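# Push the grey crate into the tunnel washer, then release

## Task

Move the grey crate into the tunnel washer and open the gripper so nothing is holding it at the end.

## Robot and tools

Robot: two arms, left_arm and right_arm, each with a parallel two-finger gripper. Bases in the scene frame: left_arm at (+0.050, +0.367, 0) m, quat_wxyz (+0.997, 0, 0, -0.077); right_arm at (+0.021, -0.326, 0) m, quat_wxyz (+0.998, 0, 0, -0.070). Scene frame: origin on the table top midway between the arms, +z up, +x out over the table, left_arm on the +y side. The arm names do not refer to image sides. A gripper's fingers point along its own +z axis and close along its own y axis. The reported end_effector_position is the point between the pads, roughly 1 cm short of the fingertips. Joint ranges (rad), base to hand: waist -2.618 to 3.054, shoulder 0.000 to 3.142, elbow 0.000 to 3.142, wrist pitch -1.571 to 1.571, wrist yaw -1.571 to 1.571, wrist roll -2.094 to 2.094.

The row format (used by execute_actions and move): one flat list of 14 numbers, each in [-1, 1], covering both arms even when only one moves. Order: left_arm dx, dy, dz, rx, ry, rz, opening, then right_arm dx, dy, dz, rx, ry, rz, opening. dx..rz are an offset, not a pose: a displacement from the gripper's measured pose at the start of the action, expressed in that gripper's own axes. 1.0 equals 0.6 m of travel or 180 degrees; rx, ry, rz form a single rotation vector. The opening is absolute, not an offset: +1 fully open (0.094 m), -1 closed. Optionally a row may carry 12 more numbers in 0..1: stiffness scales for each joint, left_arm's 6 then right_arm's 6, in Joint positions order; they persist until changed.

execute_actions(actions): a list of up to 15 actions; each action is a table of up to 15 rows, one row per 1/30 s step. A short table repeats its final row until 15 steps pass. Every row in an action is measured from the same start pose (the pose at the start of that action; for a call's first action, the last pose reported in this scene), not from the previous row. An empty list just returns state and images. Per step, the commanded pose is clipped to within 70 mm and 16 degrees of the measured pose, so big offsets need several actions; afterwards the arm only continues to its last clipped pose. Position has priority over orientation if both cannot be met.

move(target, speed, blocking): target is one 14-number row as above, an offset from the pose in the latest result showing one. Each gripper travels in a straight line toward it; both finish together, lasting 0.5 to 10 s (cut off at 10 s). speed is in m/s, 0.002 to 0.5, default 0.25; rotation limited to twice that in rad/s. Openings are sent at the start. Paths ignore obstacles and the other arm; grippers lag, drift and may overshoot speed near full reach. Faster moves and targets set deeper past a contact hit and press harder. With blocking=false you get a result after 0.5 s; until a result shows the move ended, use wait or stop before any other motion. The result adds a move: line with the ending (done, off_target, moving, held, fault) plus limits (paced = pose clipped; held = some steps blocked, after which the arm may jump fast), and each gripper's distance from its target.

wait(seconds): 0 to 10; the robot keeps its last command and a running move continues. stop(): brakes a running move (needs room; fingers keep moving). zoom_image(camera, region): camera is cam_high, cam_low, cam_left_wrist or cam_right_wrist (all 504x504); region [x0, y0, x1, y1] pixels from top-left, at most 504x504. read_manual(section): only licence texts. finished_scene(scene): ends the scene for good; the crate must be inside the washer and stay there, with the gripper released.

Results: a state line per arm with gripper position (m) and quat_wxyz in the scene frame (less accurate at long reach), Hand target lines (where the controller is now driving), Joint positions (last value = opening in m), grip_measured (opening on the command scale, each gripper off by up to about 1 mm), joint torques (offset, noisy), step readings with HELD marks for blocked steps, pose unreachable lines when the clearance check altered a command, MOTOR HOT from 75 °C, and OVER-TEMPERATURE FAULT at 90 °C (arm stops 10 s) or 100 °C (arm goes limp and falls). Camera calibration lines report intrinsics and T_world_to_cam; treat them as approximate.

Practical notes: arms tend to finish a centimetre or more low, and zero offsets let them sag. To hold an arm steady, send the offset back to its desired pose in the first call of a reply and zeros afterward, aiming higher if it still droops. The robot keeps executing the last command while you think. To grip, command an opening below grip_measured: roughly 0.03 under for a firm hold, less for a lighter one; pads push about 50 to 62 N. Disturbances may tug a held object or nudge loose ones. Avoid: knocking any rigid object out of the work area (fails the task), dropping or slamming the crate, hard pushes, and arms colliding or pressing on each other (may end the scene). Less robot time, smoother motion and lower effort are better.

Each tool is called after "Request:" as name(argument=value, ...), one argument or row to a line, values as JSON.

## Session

Request:
execute_actions(
  actions=[],
)

Scene clock: 0.00 s.
left_arm: end_effector_position=(+0.5980, +0.5291, +0.2995) grip_measured=+1.000 end_effector_quat_wxyz=(+0.375, -0.482, +0.723, -0.323) | right_arm: end_effector_position=(+0.6511, -0.4161, +0.2230) grip_measured=+1.000 end_effector_quat_wxyz=(+0.735, -0.151, +0.661, +0.019)
Joint positions: left_arm=[ 0.581  2.032  2.096 -0.671  0.467 -0.996  0.094] | right_arm=[-0.146  2.25   1.505  0.839 -0.534 -0.15   0.094]
Joint velocities: left_arm=[-0.022 -0.012 -0.012  0.037 -0.007  0.022  0.   ] | right_arm=[ 0.012 -0.007 -0.002 -0.022  0.081  0.022  0.   ]
Joint torques (N m, as the arm reports them, + toward a larger angle): no reading
Hand target (left_arm): +0.597, +0.528, +0.317; +0.393, -0.470, +0.720, -0.326
Hand target (right_arm): +0.650, -0.416, +0.244; +0.748, -0.155, +0.645, +0.012
Joint stiffness scale: left_arm=[1. 1. 1. 1. 1. 1.] | right_arm=[1. 1. 1. 1. 1. 1.]
camera_calibration (this result's frames):
cam_left_wrist: T_world_to_cam=[[0.508422, -0.0919576, 0.856184, -0.51116], [-0.576342, -0.77508, 0.258999, 0.720264], [0.639794, -0.625135, -0.447067, 0.183155], [0, 0, 0, 1]] pos_world=[0.557822, 0.625754, 0.332982]
cam_right_wrist: T_world_to_cam=[[0.224746, -0.94317, 0.244787, -0.590906], [-0.542517, -0.329793, -0.7726, 0.395041], [0.809422, 0.040838, -0.585805, -0.27864], [0, 0, 0, 1]] pos_world=[0.572658, -0.415664, 0.286627]

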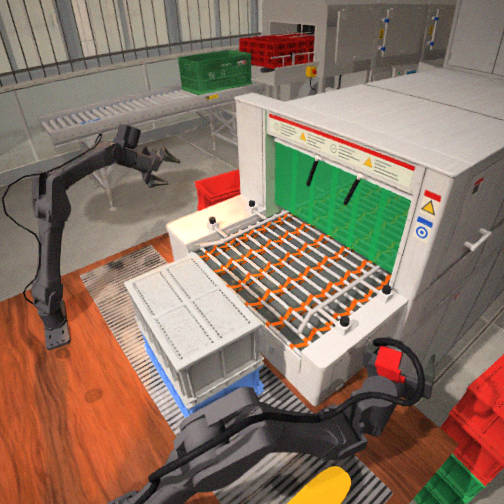

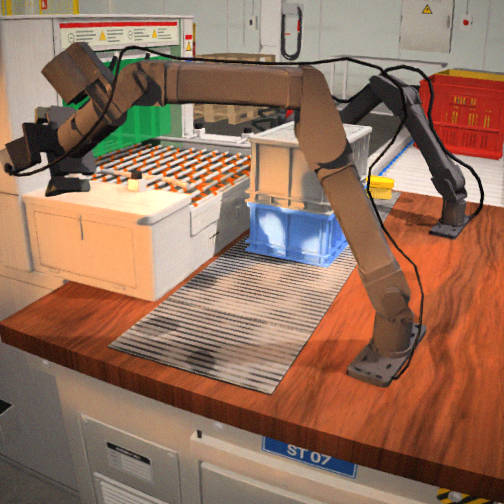

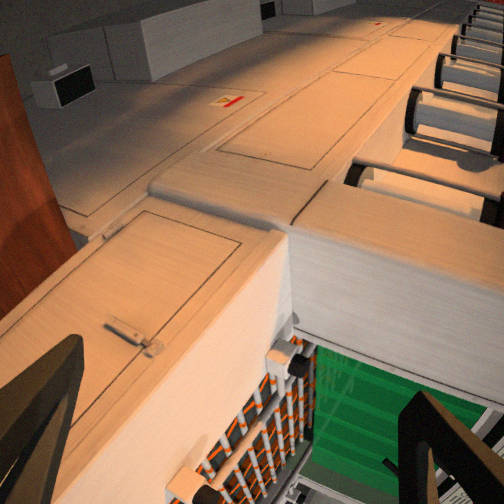

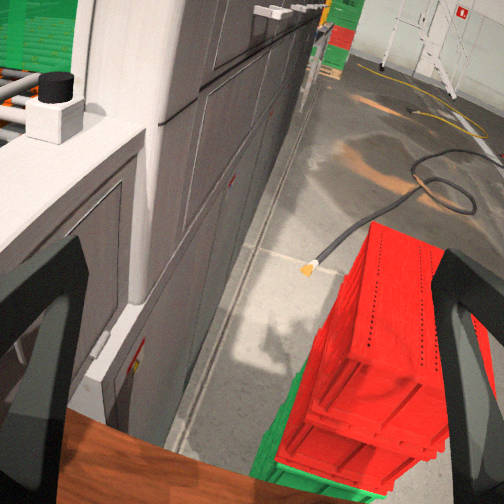

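Request:
zoom_image(
  camera="cam_high",
  region=[110, 240, 290, 440],
)

Request:
zoom_image(
  camera="cam_high",
  region=[150, 170, 430, 420],
)

Request:
zoom_image(
  camera="cam_low",
  region=[220, 100, 400, 280],
)

Region (110, 240, 290, 440) of cam_high's 504x504 image, scaled by 2.520, with more detail than that image has; it fills the left 454 columns of this view, and the rest is white.

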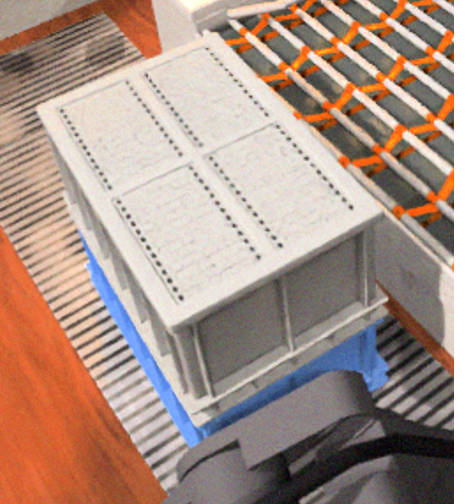

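Region (150, 170, 430, 420) of cam_high's 504x504 image, scaled by 1.800, with more detail than that image has; it fills the top 450 rows of this view, and the rest is white.

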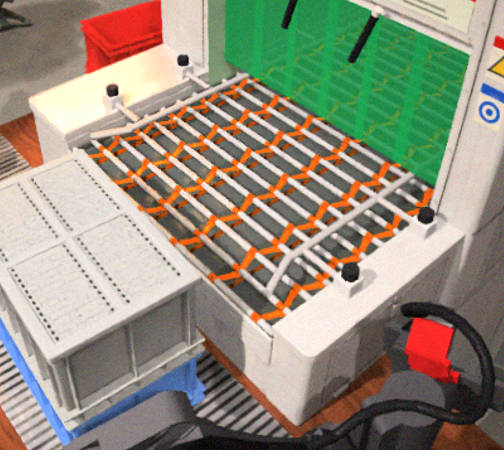

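Region (220, 100, 400, 280) of cam_low's 504x504 image, scaled by 2.800, with more detail than that image has.

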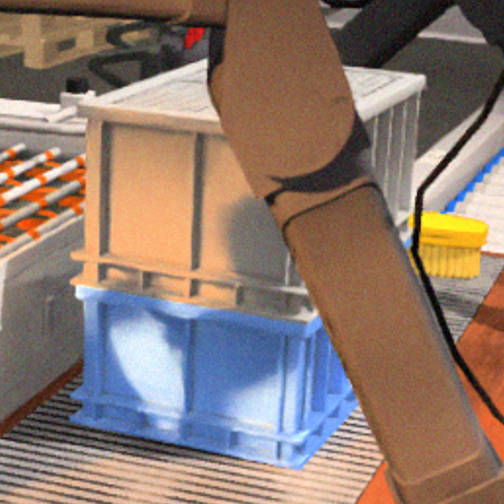

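Request:
move(
  target=[0.7337, 0.0130, -0.2665, 0.1959, 0.2890, 0.0085, -0.1, -0.1790, 0.3968, -0.4808, -0.1915, 0.1930, 0.5433, -0.1],
  speed=0.4,
)

Scene clock: 64.90 s.
left_arm: end_effector_position=(+0.3412, +0.1401, +0.2728) grip_measured=-0.099 end_effector_quat_wxyz=(+0.138, -0.163, +0.691, -0.690) | right_arm: end_effector_position=(+0.3059, -0.2416, +0.2557) grip_measured=-0.097 end_effector_quat_wxyz=(+0.194, +0.207, +0.675, +0.681)
Joint positions: left_arm=[-0.139  1.182  0.588  0.581  0.848 -1.595  0.042] | right_arm=[-0.197  1.077  0.445  0.641 -1.332  1.6    0.042]
Joint velocities: left_arm=[-0.007  0.007  0.022  0.022 -0.037  0.022 -0.   ] | right_arm=[ 0.002 -0.012 -0.022  0.022 -0.037 -0.037 -0.   ]
Joint torques (N m, as the arm reports them, + toward a larger angle): left_arm=[-0.94 -3.19  5.96  2.11 -0.06 -0.03] | right_arm=[-0.54 -2.33  4.96  1.79 -0.06 -0.02]
Hand target (left_arm): +0.340, +0.138, +0.277; +0.146, -0.155, +0.687, -0.695
Hand target (right_arm): +0.304, -0.242, +0.257; +0.203, +0.199, +0.675, +0.681
Off the commanded pose (left_arm): 0.007 m, 2 deg.
Off the commanded pose (right_arm): 0.003 m, 1 deg.
Joint stiffness scale: left_arm=[1. 1. 1. 1. 1. 1.] | right_arm=[1. 1. 1. 1. 1. 1.]
move: done
camera_calibration (this result's frames):
cam_left_wrist: T_world_to_cam=[[0.255744, 0.0994605, 0.961615, -0.362911], [-0.958742, 0.153815, 0.239071, 0.283434], [-0.124132, -0.983081, 0.134694, 0.244471], [0, 0, 0, 1]] pos_world=[0.3949, 0.232834, 0.248291]
cam_right_wrist: T_world_to_cam=[[0.0277168, -0.0106844, -0.999559, 0.246975], [-0.987523, -0.155362, -0.0257223, 0.277927], [-0.155019, 0.9878, -0.0148572, 0.390637], [0, 0, 0, 1]] pos_world=[0.32817, -0.340053, 0.259818]

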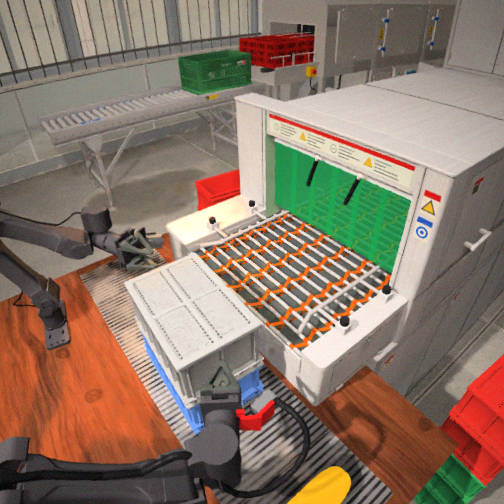

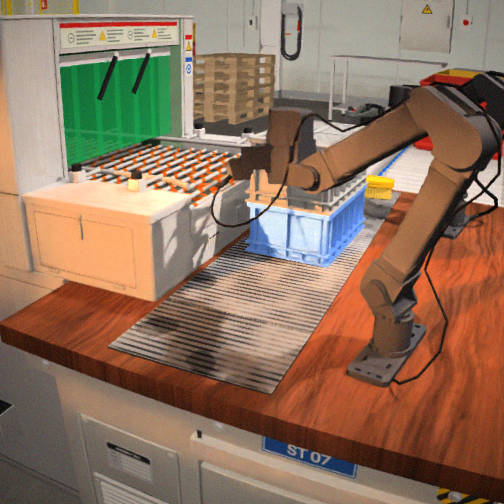

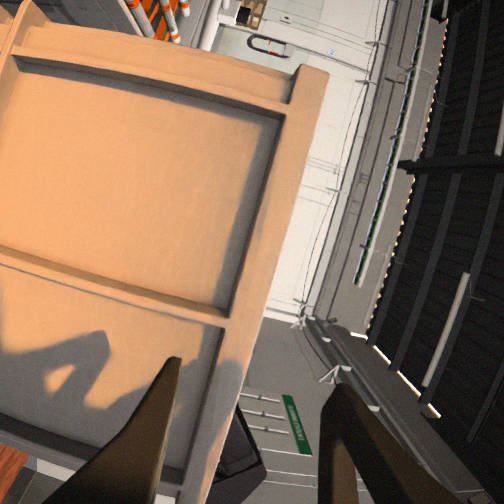

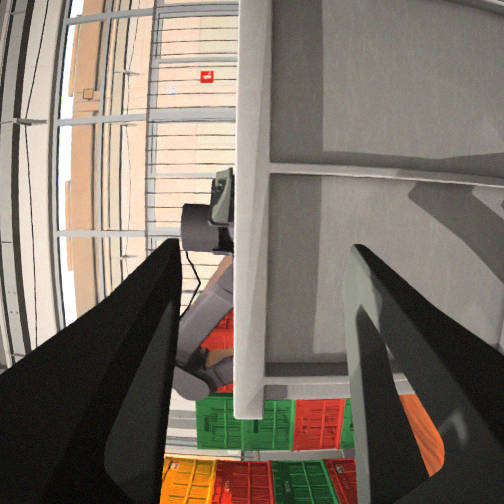

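Request:
move(
  target=[0.0689, -0.0018, 0.0784, 0.003, 0, 0.011, -0.1, 0.0356, 0.0041, 0.0854, 0, 0, -0.006, -0.1],
  speed=0.05,
)

Scene clock: 92.43 s.
left_arm: end_effector_position=(+0.3266, +0.0896, +0.2661) grip_measured=-0.099 end_effector_quat_wxyz=(+0.148, -0.175, +0.694, -0.683) | right_arm: end_effector_position=(+0.3215, -0.1956, +0.2524) grip_measured=-0.097 end_effector_quat_wxyz=(+0.205, +0.220, +0.675, +0.674)
Joint positions: left_arm=[-0.387  1.203  0.588  0.586  0.568 -1.589  0.042] | right_arm=[ 0.059  1.077  0.444  0.619 -1.041  1.579  0.042]
Joint velocities: left_arm=[ 0.017  0.007 -0.002 -0.022 -0.081 -0.037  0.   ] | right_arm=[ 0.012  0.012 -0.002  0.007  0.095 -0.11  -0.   ]
Joint torques (N m, as the arm reports them, + toward a larger angle): left_arm=[-1.85 -2.12  7.34  2.31  0.14  0.08] | right_arm=[ 1.78 -3.27  6.92  1.53 -0.18 -0.12]
Hand target (left_arm): +0.322, +0.081, +0.275; +0.150, -0.152, +0.689, -0.692
Hand target (right_arm): +0.316, -0.187, +0.258; +0.200, +0.201, +0.679, +0.677
Off the commanded pose (left_arm): 0.013 m, 3 deg.
Off the commanded pose (right_arm): 0.012 m, 2 deg.
Joint stiffness scale: left_arm=[1. 1. 1. 1. 1. 1.] | right_arm=[1. 1. 1. 1. 1. 1.]
move: off_target (left_arm, right_arm)
camera_calibration (this result's frames):
cam_left_wrist: T_world_to_cam=[[0.258652, 0.0941665, 0.96137, -0.348113], [-0.96159, 0.119778, 0.246979, 0.280677], [-0.0918938, -0.988325, 0.12153, 0.187369], [0, 0, 0, 1]] pos_world=[0.377154, 0.184344, 0.242573]
cam_right_wrist: T_world_to_cam=[[0.0226201, -0.0194732, -0.999554, 0.243663], [-0.992607, -0.119694, -0.020131, 0.307536], [-0.119249, 0.99262, -0.0220368, 0.338907], [0, 0, 0, 1]] pos_world=[0.340165, -0.29485, 0.257213]

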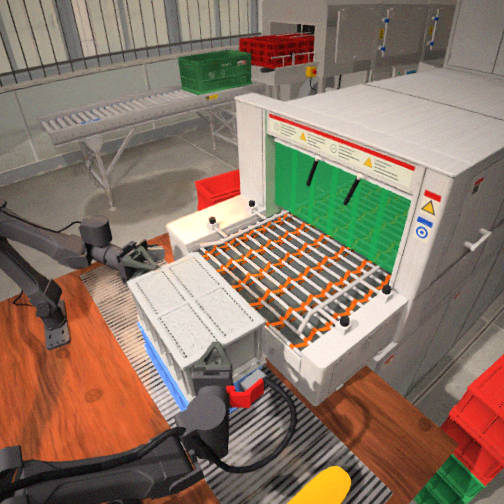

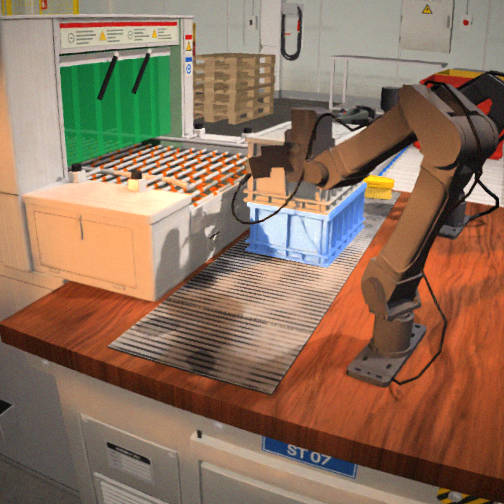

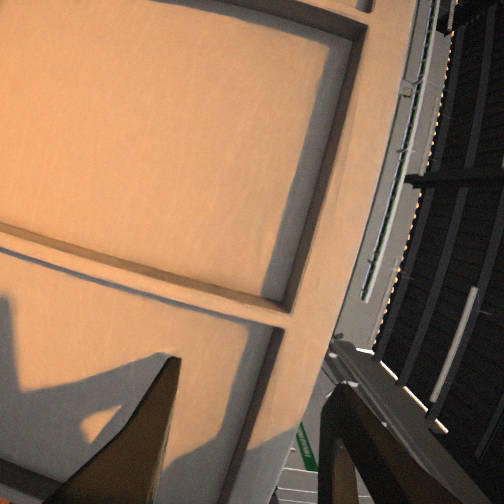

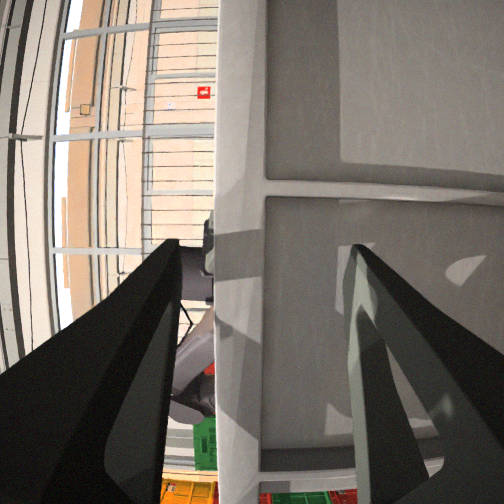

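Request:
execute_actions(
  actions=[
    [[0.011,-0.018,0.0075,0.010,0.008,0.012,-0.15,0.010,0.014,0.0073,-0.004,0.008,-0.008,-0.15],[0.011,-0.021,0.0075,0.012,0.008,0.013,-0.21,0.010,0.019,0.0073,-0.006,0.008,-0.011,-0.21],[0.011,-0.024,0.0075,0.014,0.008,0.015,-0.27,0.010,0.024,0.0073,-0.008,0.008,-0.014,-0.27],[0.011,-0.027,0.0075,0.016,0.008,0.016,-0.33,0.010,0.029,0.0073,-0.010,0.008,-0.017,-0.33],[0.011,-0.030,0.0075,0.019,0.008,0.018,-0.39,0.010,0.035,0.0073,-0.012,0.008,-0.021,-0.39],[0.011,-0.033,0.0075,0.021,0.008,0.019,-0.45,0.010,0.040,0.0073,-0.013,0.008,-0.024,-0.45],[0.011,-0.033,0.0075,0.021,0.008,0.019,-0.51,0.010,0.040,0.0073,-0.013,0.008,-0.024,-0.51],[0.011,-0.033,0.0075,0.021,0.008,0.019,-0.57,0.010,0.040,0.0073,-0.013,0.008,-0.024,-0.57],[0.011,-0.033,0.0075,0.021,0.008,0.019,-0.62,0.010,0.040,0.0073,-0.013,0.008,-0.024,-0.62],[0.011,-0.033,0.0075,0.021,0.008,0.019,-0.67,0.010,0.040,0.0073,-0.013,0.008,-0.024,-0.67],[0.011,-0.033,0.0075,0.021,0.008,0.019,-0.71,0.010,0.040,0.0073,-0.013,0.008,-0.024,-0.71],[0.011,-0.033,0.0075,0.021,0.008,0.019,-0.74,0.010,0.040,0.0073,-0.013,0.008,-0.024,-0.74],[0.011,-0.033,0.0075,0.021,0.008,0.019,-0.77,0.010,0.040,0.0073,-0.013,0.008,-0.024,-0.77],[0.011,-0.033,0.0075,0.021,0.008,0.019,-0.80,0.010,0.040,0.0073,-0.013,0.008,-0.024,-0.80],[0.011,-0.033,0.0075,0.021,0.008,0.019,-0.83,0.010,0.040,0.0073,-0.013,0.008,-0.024,-0.83]],
  ],
)

Request:
wait(
  seconds=0.3,
)

Scene clock: 121.50 s.
left_arm: end_effector_position=(+0.3280, +0.0898, +0.2722) grip_measured=-0.768 end_effector_quat_wxyz=(+0.162, -0.167, +0.687, -0.688) | right_arm: end_effector_position=(+0.3235, -0.1961, +0.2583) grip_measured=-0.762 end_effector_quat_wxyz=(+0.217, +0.214, +0.672, +0.675)
Joint positions: left_arm=[-0.388  1.206  0.588  0.618  0.56  -1.578  0.011] | right_arm=[ 0.061  1.077  0.452  0.637 -1.03   1.578  0.011]
Joint velocities: left_arm=[ 0.017 -0.012  0.012  0.007  0.081 -0.022  0.001] | right_arm=[ 0.002 -0.007  0.027 -0.037 -0.051  0.007 -0.001]
Joint torques (N m, as the arm reports them, + toward a larger angle): left_arm=[-1.45 -2.76  7.37  2.36  0.18  0.  ] | right_arm=[ 1.33 -3.51  8.44  1.77 -0.15 -0.07]
Hand target (left_arm): +0.323, +0.083, +0.286; +0.165, -0.141, +0.678, -0.702
Hand target (right_arm): +0.319, -0.189, +0.276; +0.227, +0.182, +0.671, +0.682
Off the commanded pose (left_arm): 0.016 m, 4 deg.
Off the commanded pose (right_arm): 0.020 m, 4 deg.
Joint stiffness scale: left_arm=[1. 1. 1. 1. 1. 1.] | right_arm=[1. 1. 1. 1. 1. 1.]
Step readings (end_effector_position):
0: left_arm (+0.3266, +0.0895, +0.2662) | right_arm (+0.3217, -0.1957, +0.2524)
1: left_arm (+0.3267, +0.0896, +0.2662) | right_arm (+0.3220, -0.1959, +0.2524)
2: left_arm (+0.3269, +0.0896, +0.2661) | right_arm (+0.3222, -0.1961, +0.2522)
4: left_arm (+0.3273, +0.0896, +0.2655) | right_arm (+0.3225, -0.1960, +0.2522)
8: left_arm (+0.3278, +0.0897, +0.2678) | right_arm (+0.3229, -0.1961, +0.2538)
15: end_effector_position above
camera_calibration (this result's frames):
cam_left_wrist: T_world_to_cam=[[0.224418, 0.105695, 0.968744, -0.346182], [-0.970367, 0.115625, 0.212178, 0.293263], [-0.0895847, -0.987654, 0.128511, 0.184176], [0, 0, 0, 1]] pos_world=[0.378761, 0.184583, 0.249469]
cam_right_wrist: T_world_to_cam=[[0.0485203, -0.0222718, -0.998574, 0.240327], [-0.992717, -0.111445, -0.0457501, 0.317846], [-0.110267, 0.993521, -0.027517, 0.338427], [0, 0, 0, 1]] pos_world=[0.341188, -0.295459, 0.263839]

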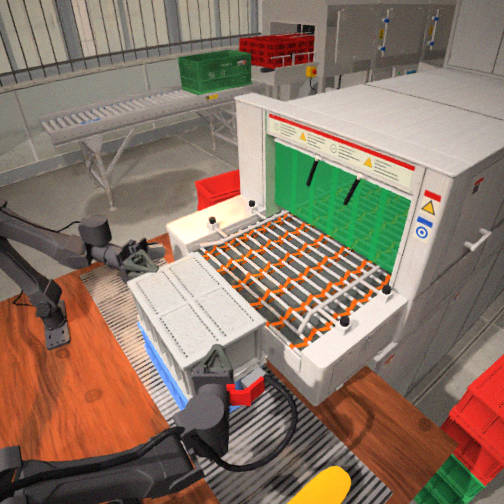

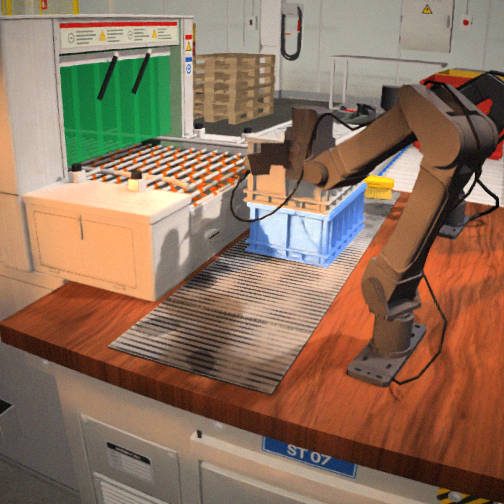

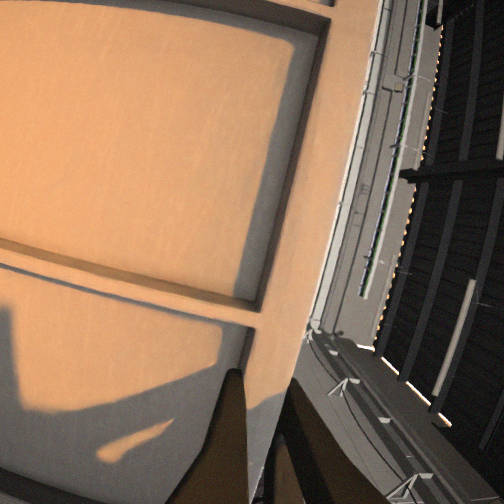

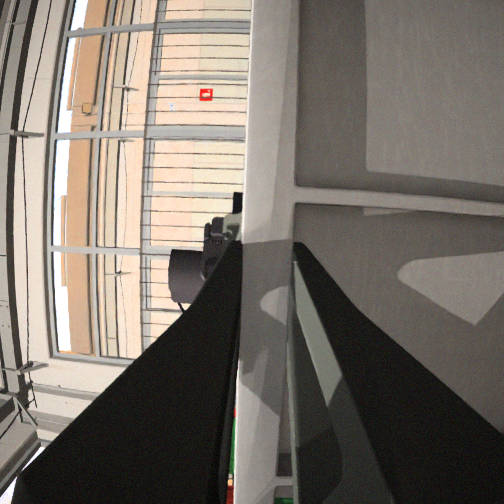

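Scene clock: 121.80 s.
left_arm: end_effector_position=(+0.3280, +0.0898, +0.2722) grip_measured=-0.768 end_effector_quat_wxyz=(+0.162, -0.166, +0.687, -0.688) | right_arm: end_effector_position=(+0.3235, -0.1961, +0.2583) grip_measured=-0.762 end_effector_quat_wxyz=(+0.217, +0.214, +0.672, +0.675)
Joint positions: left_arm=[-0.388  1.206  0.588  0.618  0.56  -1.577  0.011] | right_arm=[ 0.061  1.077  0.452  0.637 -1.03   1.578  0.011]
Joint velocities: left_arm=[-0.007  0.007 -0.002 -0.051 -0.037  0.007 -0.001] | right_arm=[-0.002 -0.002 -0.012 -0.007  0.007 -0.037  0.001]
Joint torques (N m, as the arm reports them, + toward a larger angle): left_arm=[-1.45 -2.78  7.37  2.37  0.17  0.01] | right_arm=[ 1.42 -3.52  8.47  1.75 -0.14 -0.06]
Hand target (left_arm): +0.323, +0.083, +0.286; +0.165, -0.141, +0.678, -0.702
Hand target (right_arm): +0.319, -0.189, +0.276; +0.227, +0.182, +0.671, +0.682
Off the commanded pose (left_arm): 0.016 m, 3 deg.
Off the commanded pose (right_arm): 0.020 m, 4 deg.
Joint stiffness scale: left_arm=[1. 1. 1. 1. 1. 1.] | right_arm=[1. 1. 1. 1. 1. 1.]
wait: 0.30 s; at rest by 0.17 s
camera_calibration (this result's frames):
cam_left_wrist: T_world_to_cam=[[0.223099, 0.105027, 0.969121, -0.345792], [-0.970655, 0.115479, 0.210937, 0.293709], [-0.0897587, -0.987742, 0.127708, 0.184459], [0, 0, 0, 1]] pos_world=[0.378792, 0.184598, 0.249604]
cam_right_wrist: T_world_to_cam=[[0.0485203, -0.0222718, -0.998574, 0.240327], [-0.992717, -0.111445, -0.0457501, 0.317846], [-0.110267, 0.993521, -0.027517, 0.338427], [0, 0, 0, 1]] pos_world=[0.341188, -0.295459, 0.263839]

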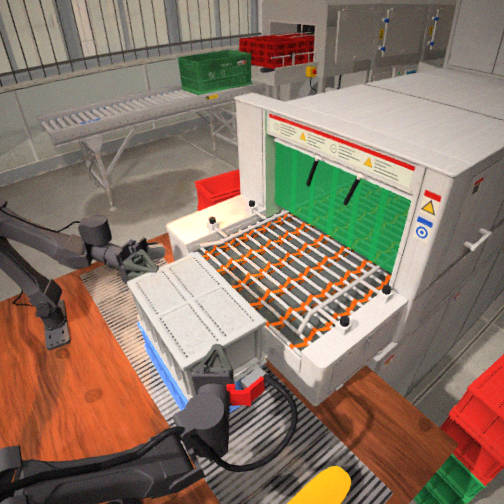

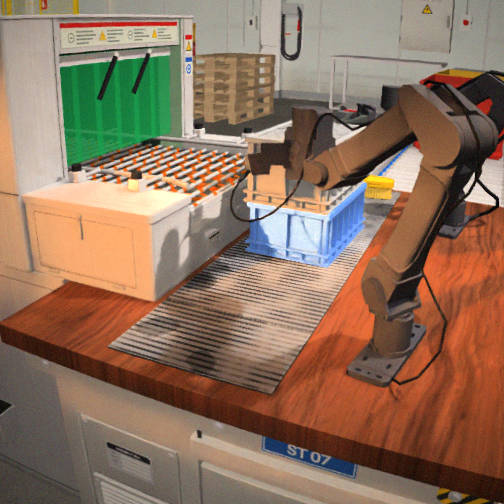

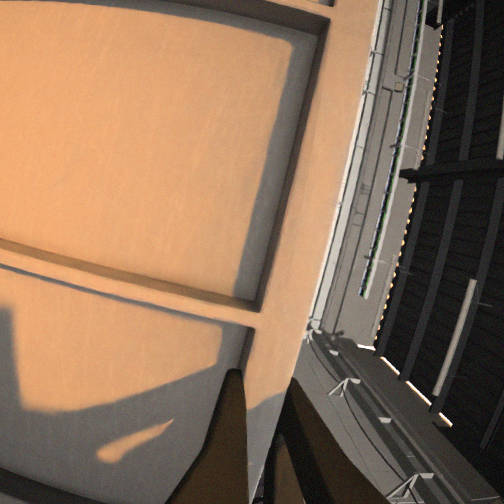

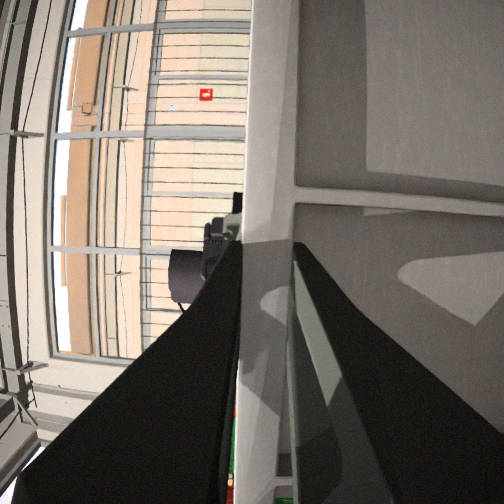

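Request:
execute_actions(
  actions=[],
)

Scene clock: 143.20 s.
left_arm: end_effector_position=(+0.3280, +0.0898, +0.2722) grip_measured=-0.768 end_effector_quat_wxyz=(+0.162, -0.166, +0.687, -0.688) | right_arm: end_effector_position=(+0.3235, -0.1961, +0.2583) grip_measured=-0.762 end_effector_quat_wxyz=(+0.217, +0.214, +0.672, +0.675)
Joint positions: left_arm=[-0.388  1.206  0.588  0.618  0.56  -1.577  0.011] | right_arm=[ 0.061  1.077  0.452  0.637 -1.03   1.578  0.011]
Joint velocities: left_arm=[-0.002 -0.007 -0.022 -0.007  0.051 -0.022  0.   ] | right_arm=[-0.007 -0.007 -0.027 -0.022 -0.095 -0.007 -0.001]
Joint torques (N m, as the arm reports them, + toward a larger angle): left_arm=[-1.43 -2.77  7.36  2.37  0.17  0.01] | right_arm=[ 1.4  -3.53  8.48  1.77 -0.15 -0.06]
Hand target (left_arm): +0.323, +0.083, +0.286; +0.165, -0.141, +0.678, -0.703
Hand target (right_arm): +0.319, -0.189, +0.276; +0.227, +0.182, +0.671, +0.682
Off the commanded pose (left_arm): 0.016 m, 3 deg.
Off the commanded pose (right_arm): 0.020 m, 4 deg.
Joint stiffness scale: left_arm=[1. 1. 1. 1. 1. 1.] | right_arm=[1. 1. 1. 1. 1. 1.]
camera_calibration (this result's frames):
cam_left_wrist: T_world_to_cam=[[0.223099, 0.105027, 0.969121, -0.345792], [-0.970655, 0.115479, 0.210937, 0.293709], [-0.0897587, -0.987742, 0.127708, 0.184459], [0, 0, 0, 1]] pos_world=[0.378792, 0.184598, 0.249604]
cam_right_wrist: T_world_to_cam=[[0.0485203, -0.0222718, -0.998574, 0.240327], [-0.992717, -0.111445, -0.0457501, 0.317846], [-0.110267, 0.993521, -0.027517, 0.338427], [0, 0, 0, 1]] pos_world=[0.341188, -0.295459, 0.263839]

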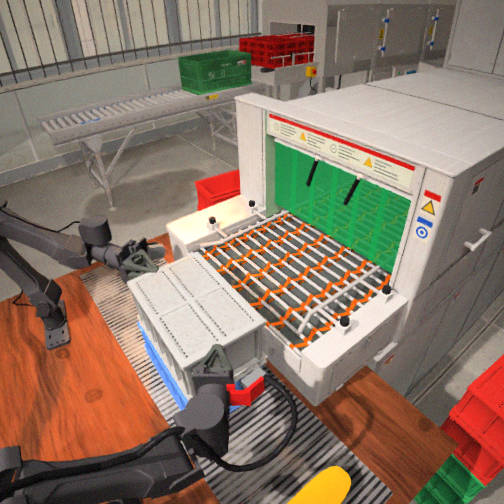

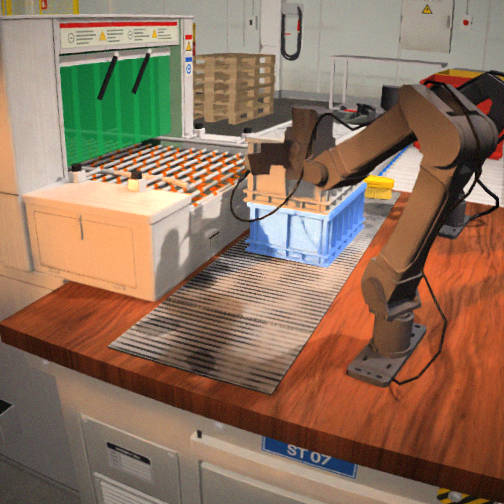

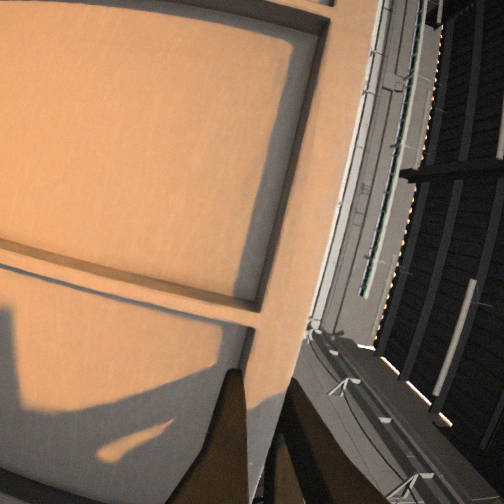

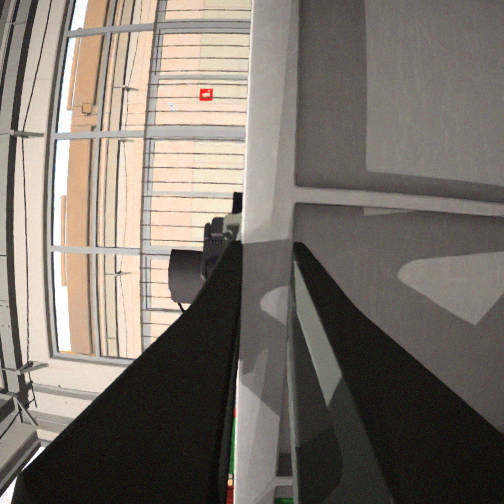

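Request:
move(
  target=[-0.0033,-0.1915,0.0097,0.029,0,0.019,-0.83,-0.0088,0.2,0.0152,-0.018,0,-0.030,-0.83],
  speed=0.08,
)

Scene clock: 165.57 s.
left_arm: end_effector_position=(+0.3412, +0.0865, +0.3501) grip_measured=-0.768 end_effector_quat_wxyz=(+0.169, -0.177, +0.682, -0.689) | right_arm: end_effector_position=(+0.3396, -0.1998, +0.3411) grip_measured=-0.762 end_effector_quat_wxyz=(+0.220, +0.228, +0.670, +0.671)
Joint positions: left_arm=[-0.388  1.178  0.881  0.306  0.534 -1.589  0.011] | right_arm=[ 0.061  1.052  0.788  0.259 -1.005  1.579  0.011]
Joint velocities: left_arm=[ 0.002 -0.002  0.012 -0.022  0.007  0.051 -0.001] | right_arm=[-0.017  0.007  0.017 -0.037 -0.037 -0.051 -0.   ]
Joint torques (N m, as the arm reports them, + toward a larger angle): left_arm=[-0.73 -4.88  9.51  2.32  0.19  0.1 ] | right_arm=[ 1.15 -4.14 10.45  2.2  -0.1  -0.05]
Hand target (left_arm): +0.330, +0.086, +0.386; +0.190, -0.138, +0.660, -0.714
Hand target (right_arm): +0.330, -0.194, +0.377; +0.255, +0.177, +0.662, +0.683
Off the commanded pose (left_arm): 0.038 m, 6 deg.
Off the commanded pose (right_arm): 0.039 m, 7 deg.
Joint stiffness scale: left_arm=[1. 1. 1. 1. 1. 1.] | right_arm=[1. 1. 1. 1. 1. 1.]
move: off_target (left_arm, right_arm)
camera_calibration (this result's frames):
cam_left_wrist: T_world_to_cam=[[0.223427, 0.120401, 0.967256, -0.424598], [-0.972635, 0.0924185, 0.213165, 0.292305], [-0.063727, -0.988414, 0.137755, 0.1601], [0, 0, 0, 1]] pos_world=[0.389375, 0.182353, 0.326331]
cam_right_wrist: T_world_to_cam=[[0.0313315, -0.0216719, -0.999274, 0.328339], [-0.995832, -0.0863503, -0.0293508, 0.337649], [-0.0856515, 0.996029, -0.024287, 0.337133], [0, 0, 0, 1]] pos_world=[0.354831, -0.299522, 0.346199]

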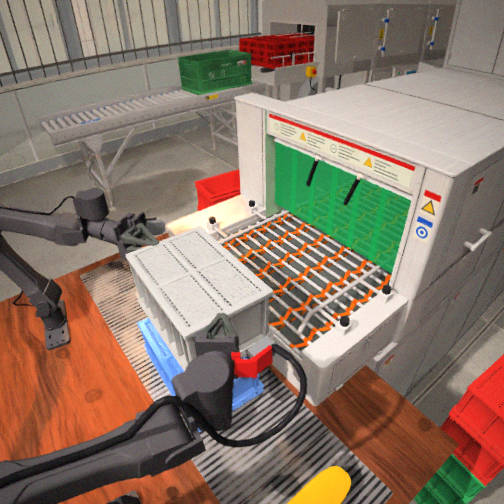

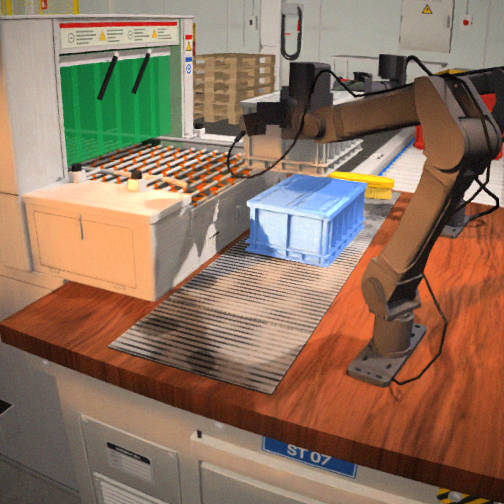

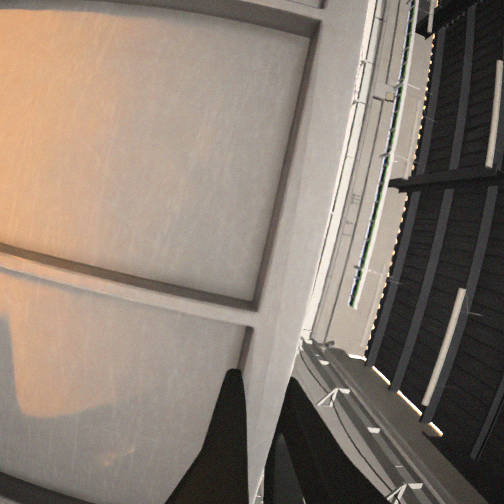

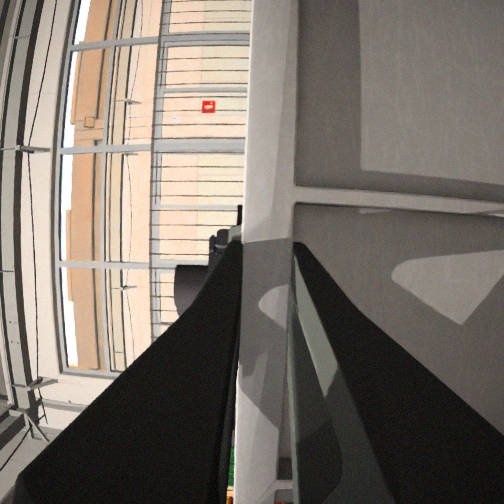

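Request:
execute_actions(
  actions=[
    [[0.011,-0.0636,-0.006,0.027,0.004,0.022,-0.83,0.0163,0.0616,0.0037,-0.021,0.004,-0.034,-0.83],[0.0049,-0.0639,-0.0074,0.027,0.004,0.022,-0.83,0.0149,0.0618,0.0098,-0.021,0.004,-0.034,-0.83],[-0.0011,-0.0642,-0.0089,0.027,0.004,0.022,-0.83,0.0136,0.0619,0.0158,-0.021,0.004,-0.034,-0.83],[-0.0072,-0.0645,-0.0103,0.027,0.004,0.022,-0.83,0.0123,0.062,0.0219,-0.021,0.004,-0.034,-0.83],[-0.0133,-0.0648,-0.0118,0.027,0.004,0.022,-0.83,0.011,0.0622,0.028,-0.021,0.004,-0.034,-0.83],[-0.0194,-0.0651,-0.0132,0.027,0.004,0.022,-0.83,0.0096,0.0623,0.0341,-0.021,0.004,-0.034,-0.83],[-0.0255,-0.0654,-0.0147,0.027,0.004,0.022,-0.83,0.0083,0.0624,0.0402,-0.021,0.004,-0.034,-0.83],[-0.0315,-0.0657,-0.0161,0.027,0.004,0.022,-0.83,0.007,0.0625,0.0462,-0.021,0.004,-0.034,-0.83],[-0.0376,-0.066,-0.0176,0.027,0.004,0.023,-0.83,0.0056,0.0627,0.0523,-0.021,0.004,-0.035,-0.83],[-0.0437,-0.0663,-0.019,0.027,0.004,0.023,-0.83,0.0043,0.0628,0.0584,-0.021,0.004,-0.035,-0.83],[-0.0498,-0.0666,-0.0205,0.027,0.004,0.023,-0.83,0.003,0.0629,0.0645,-0.021,0.004,-0.035,-0.83],[-0.0559,-0.0669,-0.0219,0.027,0.004,0.023,-0.83,0.0016,0.0631,0.0706,-0.021,0.004,-0.035,-0.83],[-0.0619,-0.0672,-0.0234,0.027,0.004,0.023,-0.83,0.0003,0.0632,0.0766,-0.021,0.004,-0.035,-0.83],[-0.068,-0.0675,-0.0248,0.027,0.004,0.023,-0.83,-0.001,0.0633,0.0827,-0.021,0.004,-0.035,-0.83],[-0.0741,-0.0678,-0.0263,0.027,0.004,0.023,-0.83,-0.0023,0.0635,0.0888,-0.021,0.004,-0.035,-0.83]],
    [[-0.025,-0.0672,-0.0059,0.027,0.002,0.024,-0.83,0.0007,0.0653,0.0329,-0.022,0.002,-0.036,-0.83],[-0.0313,-0.0674,-0.0039,0.027,0.002,0.024,-0.83,-0.0037,0.0656,0.0377,-0.022,0.002,-0.036,-0.83],[-0.0376,-0.0676,-0.002,0.027,0.002,0.024,-0.83,-0.0081,0.0659,0.0426,-0.022,0.002,-0.036,-0.83],[-0.0438,-0.0678,0.0,0.027,0.002,0.024,-0.83,-0.0125,0.0662,0.0474,-0.022,0.002,-0.036,-0.83],[-0.05,-0.068,0.002,0.027,0.002,0.024,-0.83,-0.017,0.0665,0.0523,-0.022,0.002,-0.036,-0.83],[-0.0563,-0.0682,0.004,0.027,0.002,0.024,-0.83,-0.0214,0.0667,0.0571,-0.022,0.002,-0.036,-0.83],[-0.0626,-0.0684,0.006,0.027,0.002,0.025,-0.83,-0.0258,0.067,0.062,-0.022,0.002,-0.036,-0.83],[-0.0688,-0.0686,0.0079,0.027,0.002,0.025,-0.83,-0.0302,0.0673,0.0668,-0.022,0.002,-0.036,-0.83],[-0.075,-0.0688,0.0099,0.027,0.002,0.025,-0.83,-0.0346,0.0676,0.0717,-0.022,0.002,-0.037,-0.83],[-0.0813,-0.069,0.0119,0.027,0.002,0.025,-0.83,-0.039,0.0679,0.0765,-0.022,0.002,-0.037,-0.83],[-0.0876,-0.0692,0.0139,0.027,0.002,0.026,-0.83,-0.0434,0.0682,0.0814,-0.022,0.002,-0.037,-0.83],[-0.0938,-0.0694,0.0159,0.027,0.002,0.026,-0.83,-0.0478,0.0685,0.0862,-0.022,0.002,-0.037,-0.83],[-0.1,-0.0696,0.0178,0.027,0.002,0.026,-0.83,-0.0522,0.0688,0.0911,-0.022,0.002,-0.037,-0.83],[-0.1063,-0.0697,0.0198,0.027,0.002,0.026,-0.83,-0.0566,0.069,0.0959,-0.022,0.002,-0.037,-0.83],[-0.1125,-0.0698,0.0218,0.027,0.002,0.026,-0.83,-0.061,0.0693,0.1007,-0.022,0.002,-0.037,-0.83]],
  ],
)

Request:
wait(
  seconds=0.4,
)

Scene clock: 224.23 s.
left_arm: end_effector_position=(+0.4248, +0.1347, +0.3479) grip_measured=-0.768 end_effector_quat_wxyz=(+0.157, -0.191, +0.689, -0.681) | right_arm: end_effector_position=(+0.4204, -0.1508, +0.3377) grip_measured=-0.762 end_effector_quat_wxyz=(+0.207, +0.237, +0.686, +0.657)
Joint positions: left_arm=[-0.103  1.414  1.075  0.305  0.817 -1.589  0.011] | right_arm=[ 0.248  1.395  1.051  0.267 -0.825  1.542  0.011]
Joint velocities: left_arm=[ 0.173  0.398  0.33   0.066  0.081 -0.066  0.   ] | right_arm=[ 0.027  0.427  0.364 -0.007 -0.066 -0.007  0.   ]
Joint torques (N m, as the arm reports them, + toward a larger angle): left_arm=[ 0.77 -5.8   9.86  2.82 -0.04  0.03] | right_arm=[ 1.02 -6.03 10.62  2.63 -0.01 -0.22]
Hand target (left_arm): +0.429, +0.139, +0.391; +0.204, -0.143, +0.664, -0.705
Hand target (right_arm): +0.425, -0.145, +0.380; +0.258, +0.181, +0.667, +0.675
Off the commanded pose (left_arm): 0.047 m, 9 deg.
Off the commanded pose (right_arm): 0.045 m, 9 deg.
Joint stiffness scale: left_arm=[1. 1. 1. 1. 1. 1.] | right_arm=[1. 1. 1. 1. 1. 1.]
Step readings (end_effector_position; steps 1 to 15: 1st action; 16 to 30: 2nd action):
0: left_arm (+0.3419, +0.0860, +0.3481) | right_arm (+0.3404, -0.2004, +0.3397)
1: left_arm (+0.3420, +0.0860, +0.3481) | right_arm (+0.3405, -0.2005, +0.3397)
2: left_arm (+0.3422, +0.0862, +0.3481) | right_arm (+0.3405, -0.2001, +0.3397)
4: left_arm (+0.3443, +0.0891, +0.3481) | right_arm (+0.3406, -0.1974, +0.3397)
8: left_arm (+0.3500, +0.0994, +0.3523) | right_arm (+0.3456, -0.1872, +0.3409)
15: left_arm (+0.3686, +0.1170, +0.3525) | right_arm (+0.3644, -0.1692, +0.3413)
16: left_arm (+0.3718, +0.1197, +0.3518) | right_arm (+0.3676, -0.1667, +0.3409)
17: left_arm (+0.3757, +0.1225, +0.3514) | right_arm (+0.3707, -0.1637, +0.3408)
19: left_arm (+0.3835, +0.1271, +0.3523) | right_arm (+0.3782, -0.1592, +0.3413)
23: left_arm (+0.3979, +0.1302, +0.3523) | right_arm (+0.3940, -0.1556, +0.3416)
30: end_effector_position above
camera_calibration (this result's frames):
cam_left_wrist: T_world_to_cam=[[0.262718, 0.108501, 0.958753, -0.459135], [-0.963221, 0.0876097, 0.254028, 0.352077], [-0.0564337, -0.990228, 0.127527, 0.214137], [0, 0, 0, 1]] pos_world=[0.471836, 0.231016, 0.323451]
cam_right_wrist: T_world_to_cam=[[-0.010717, -0.0518375, -0.998598, 0.336449], [-0.995446, -0.0940475, 0.0155652, 0.40584], [-0.0947226, 0.994217, -0.0505935, 0.307607], [0, 0, 0, 1]] pos_world=[0.436735, -0.250219, 0.345224]

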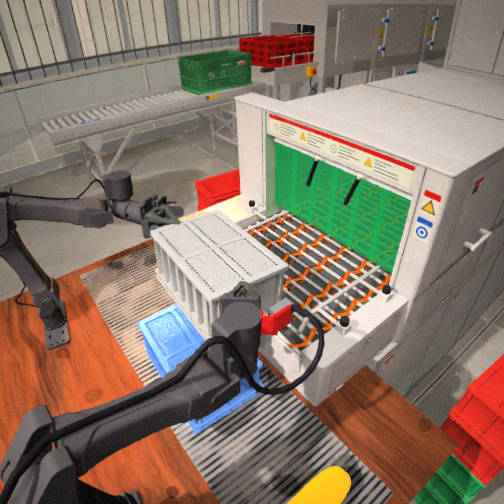

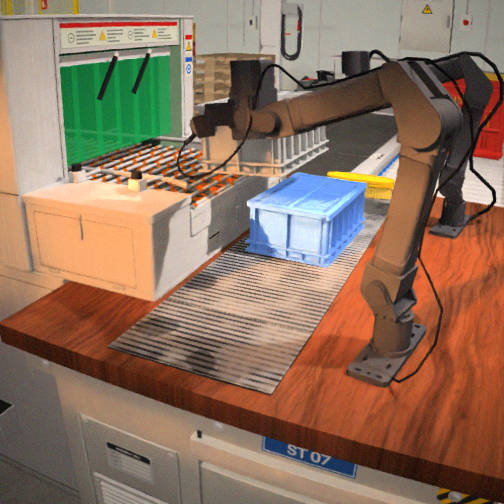

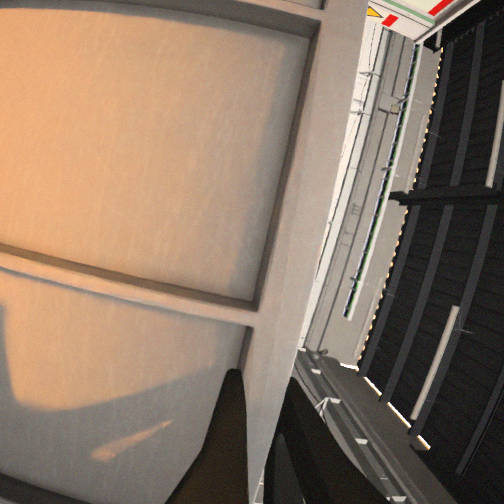

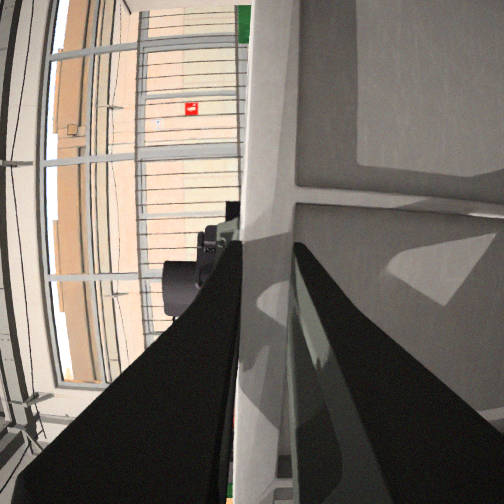

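Scene clock: 224.63 s.
left_arm: end_effector_position=(+0.4325, +0.1361, +0.3458) grip_measured=-0.768 end_effector_quat_wxyz=(+0.155, -0.191, +0.690, -0.681) | right_arm: end_effector_position=(+0.4284, -0.1493, +0.3356) grip_measured=-0.762 end_effector_quat_wxyz=(+0.207, +0.238, +0.686, +0.656)
Joint positions: left_arm=[-0.092  1.444  1.093  0.315  0.831 -1.59   0.011] | right_arm=[ 0.25   1.427  1.071  0.276 -0.82   1.54   0.011]
Joint velocities: left_arm=[-0.012  0.002 -0.017 -0.037 -0.007  0.051  0.001] | right_arm=[ 0.002 -0.017 -0.007  0.007 -0.022 -0.022  0.   ]
Joint torques (N m, as the arm reports them, + toward a larger angle): left_arm=[ 0.59 -6.42  9.97  2.74  0.08  0.01] | right_arm=[ 0.95 -6.65 10.62  2.59  0.   -0.24]
Hand target (left_arm): +0.429, +0.139, +0.391; +0.204, -0.143, +0.664, -0.705
Hand target (right_arm): +0.425, -0.145, +0.380; +0.259, +0.181, +0.667, +0.675
Off the commanded pose (left_arm): 0.048 m, 9 deg.
Off the commanded pose (right_arm): 0.046 m, 9 deg.
Joint stiffness scale: left_arm=[1. 1. 1. 1. 1. 1.] | right_arm=[1. 1. 1. 1. 1. 1.]
wait: 0.40 s; at rest by 0.27 s
camera_calibration (this result's frames):
cam_left_wrist: T_world_to_cam=[[0.265492, 0.10824, 0.958018, -0.460146], [-0.962347, 0.0898777, 0.256537, 0.358384], [-0.0583368, -0.990054, 0.128027, 0.216781], [0, 0, 0, 1]] pos_world=[0.479701, 0.23222, 0.321136]
cam_right_wrist: T_world_to_cam=[[-0.0122021, -0.0533676, -0.9985, 0.334875], [-0.995592, -0.0922181, 0.0170954, 0.413727], [-0.0929921, 0.994308, -0.0520071, 0.306572], [0, 0, 0, 1]] pos_world=[0.444498, -0.248802, 0.343244]

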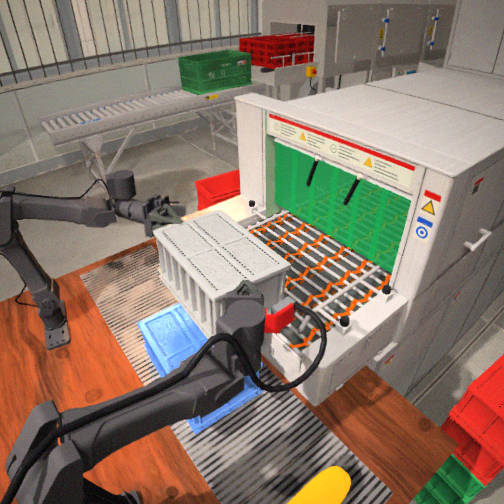

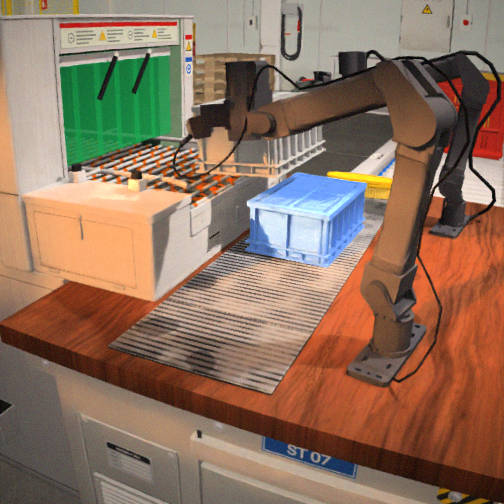

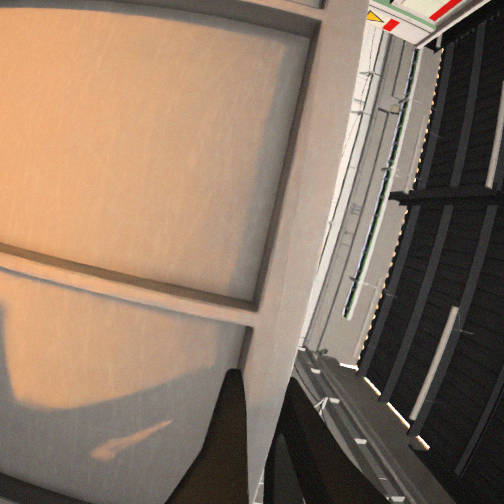

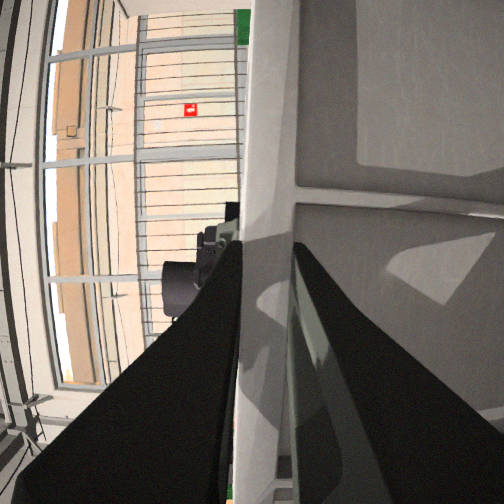

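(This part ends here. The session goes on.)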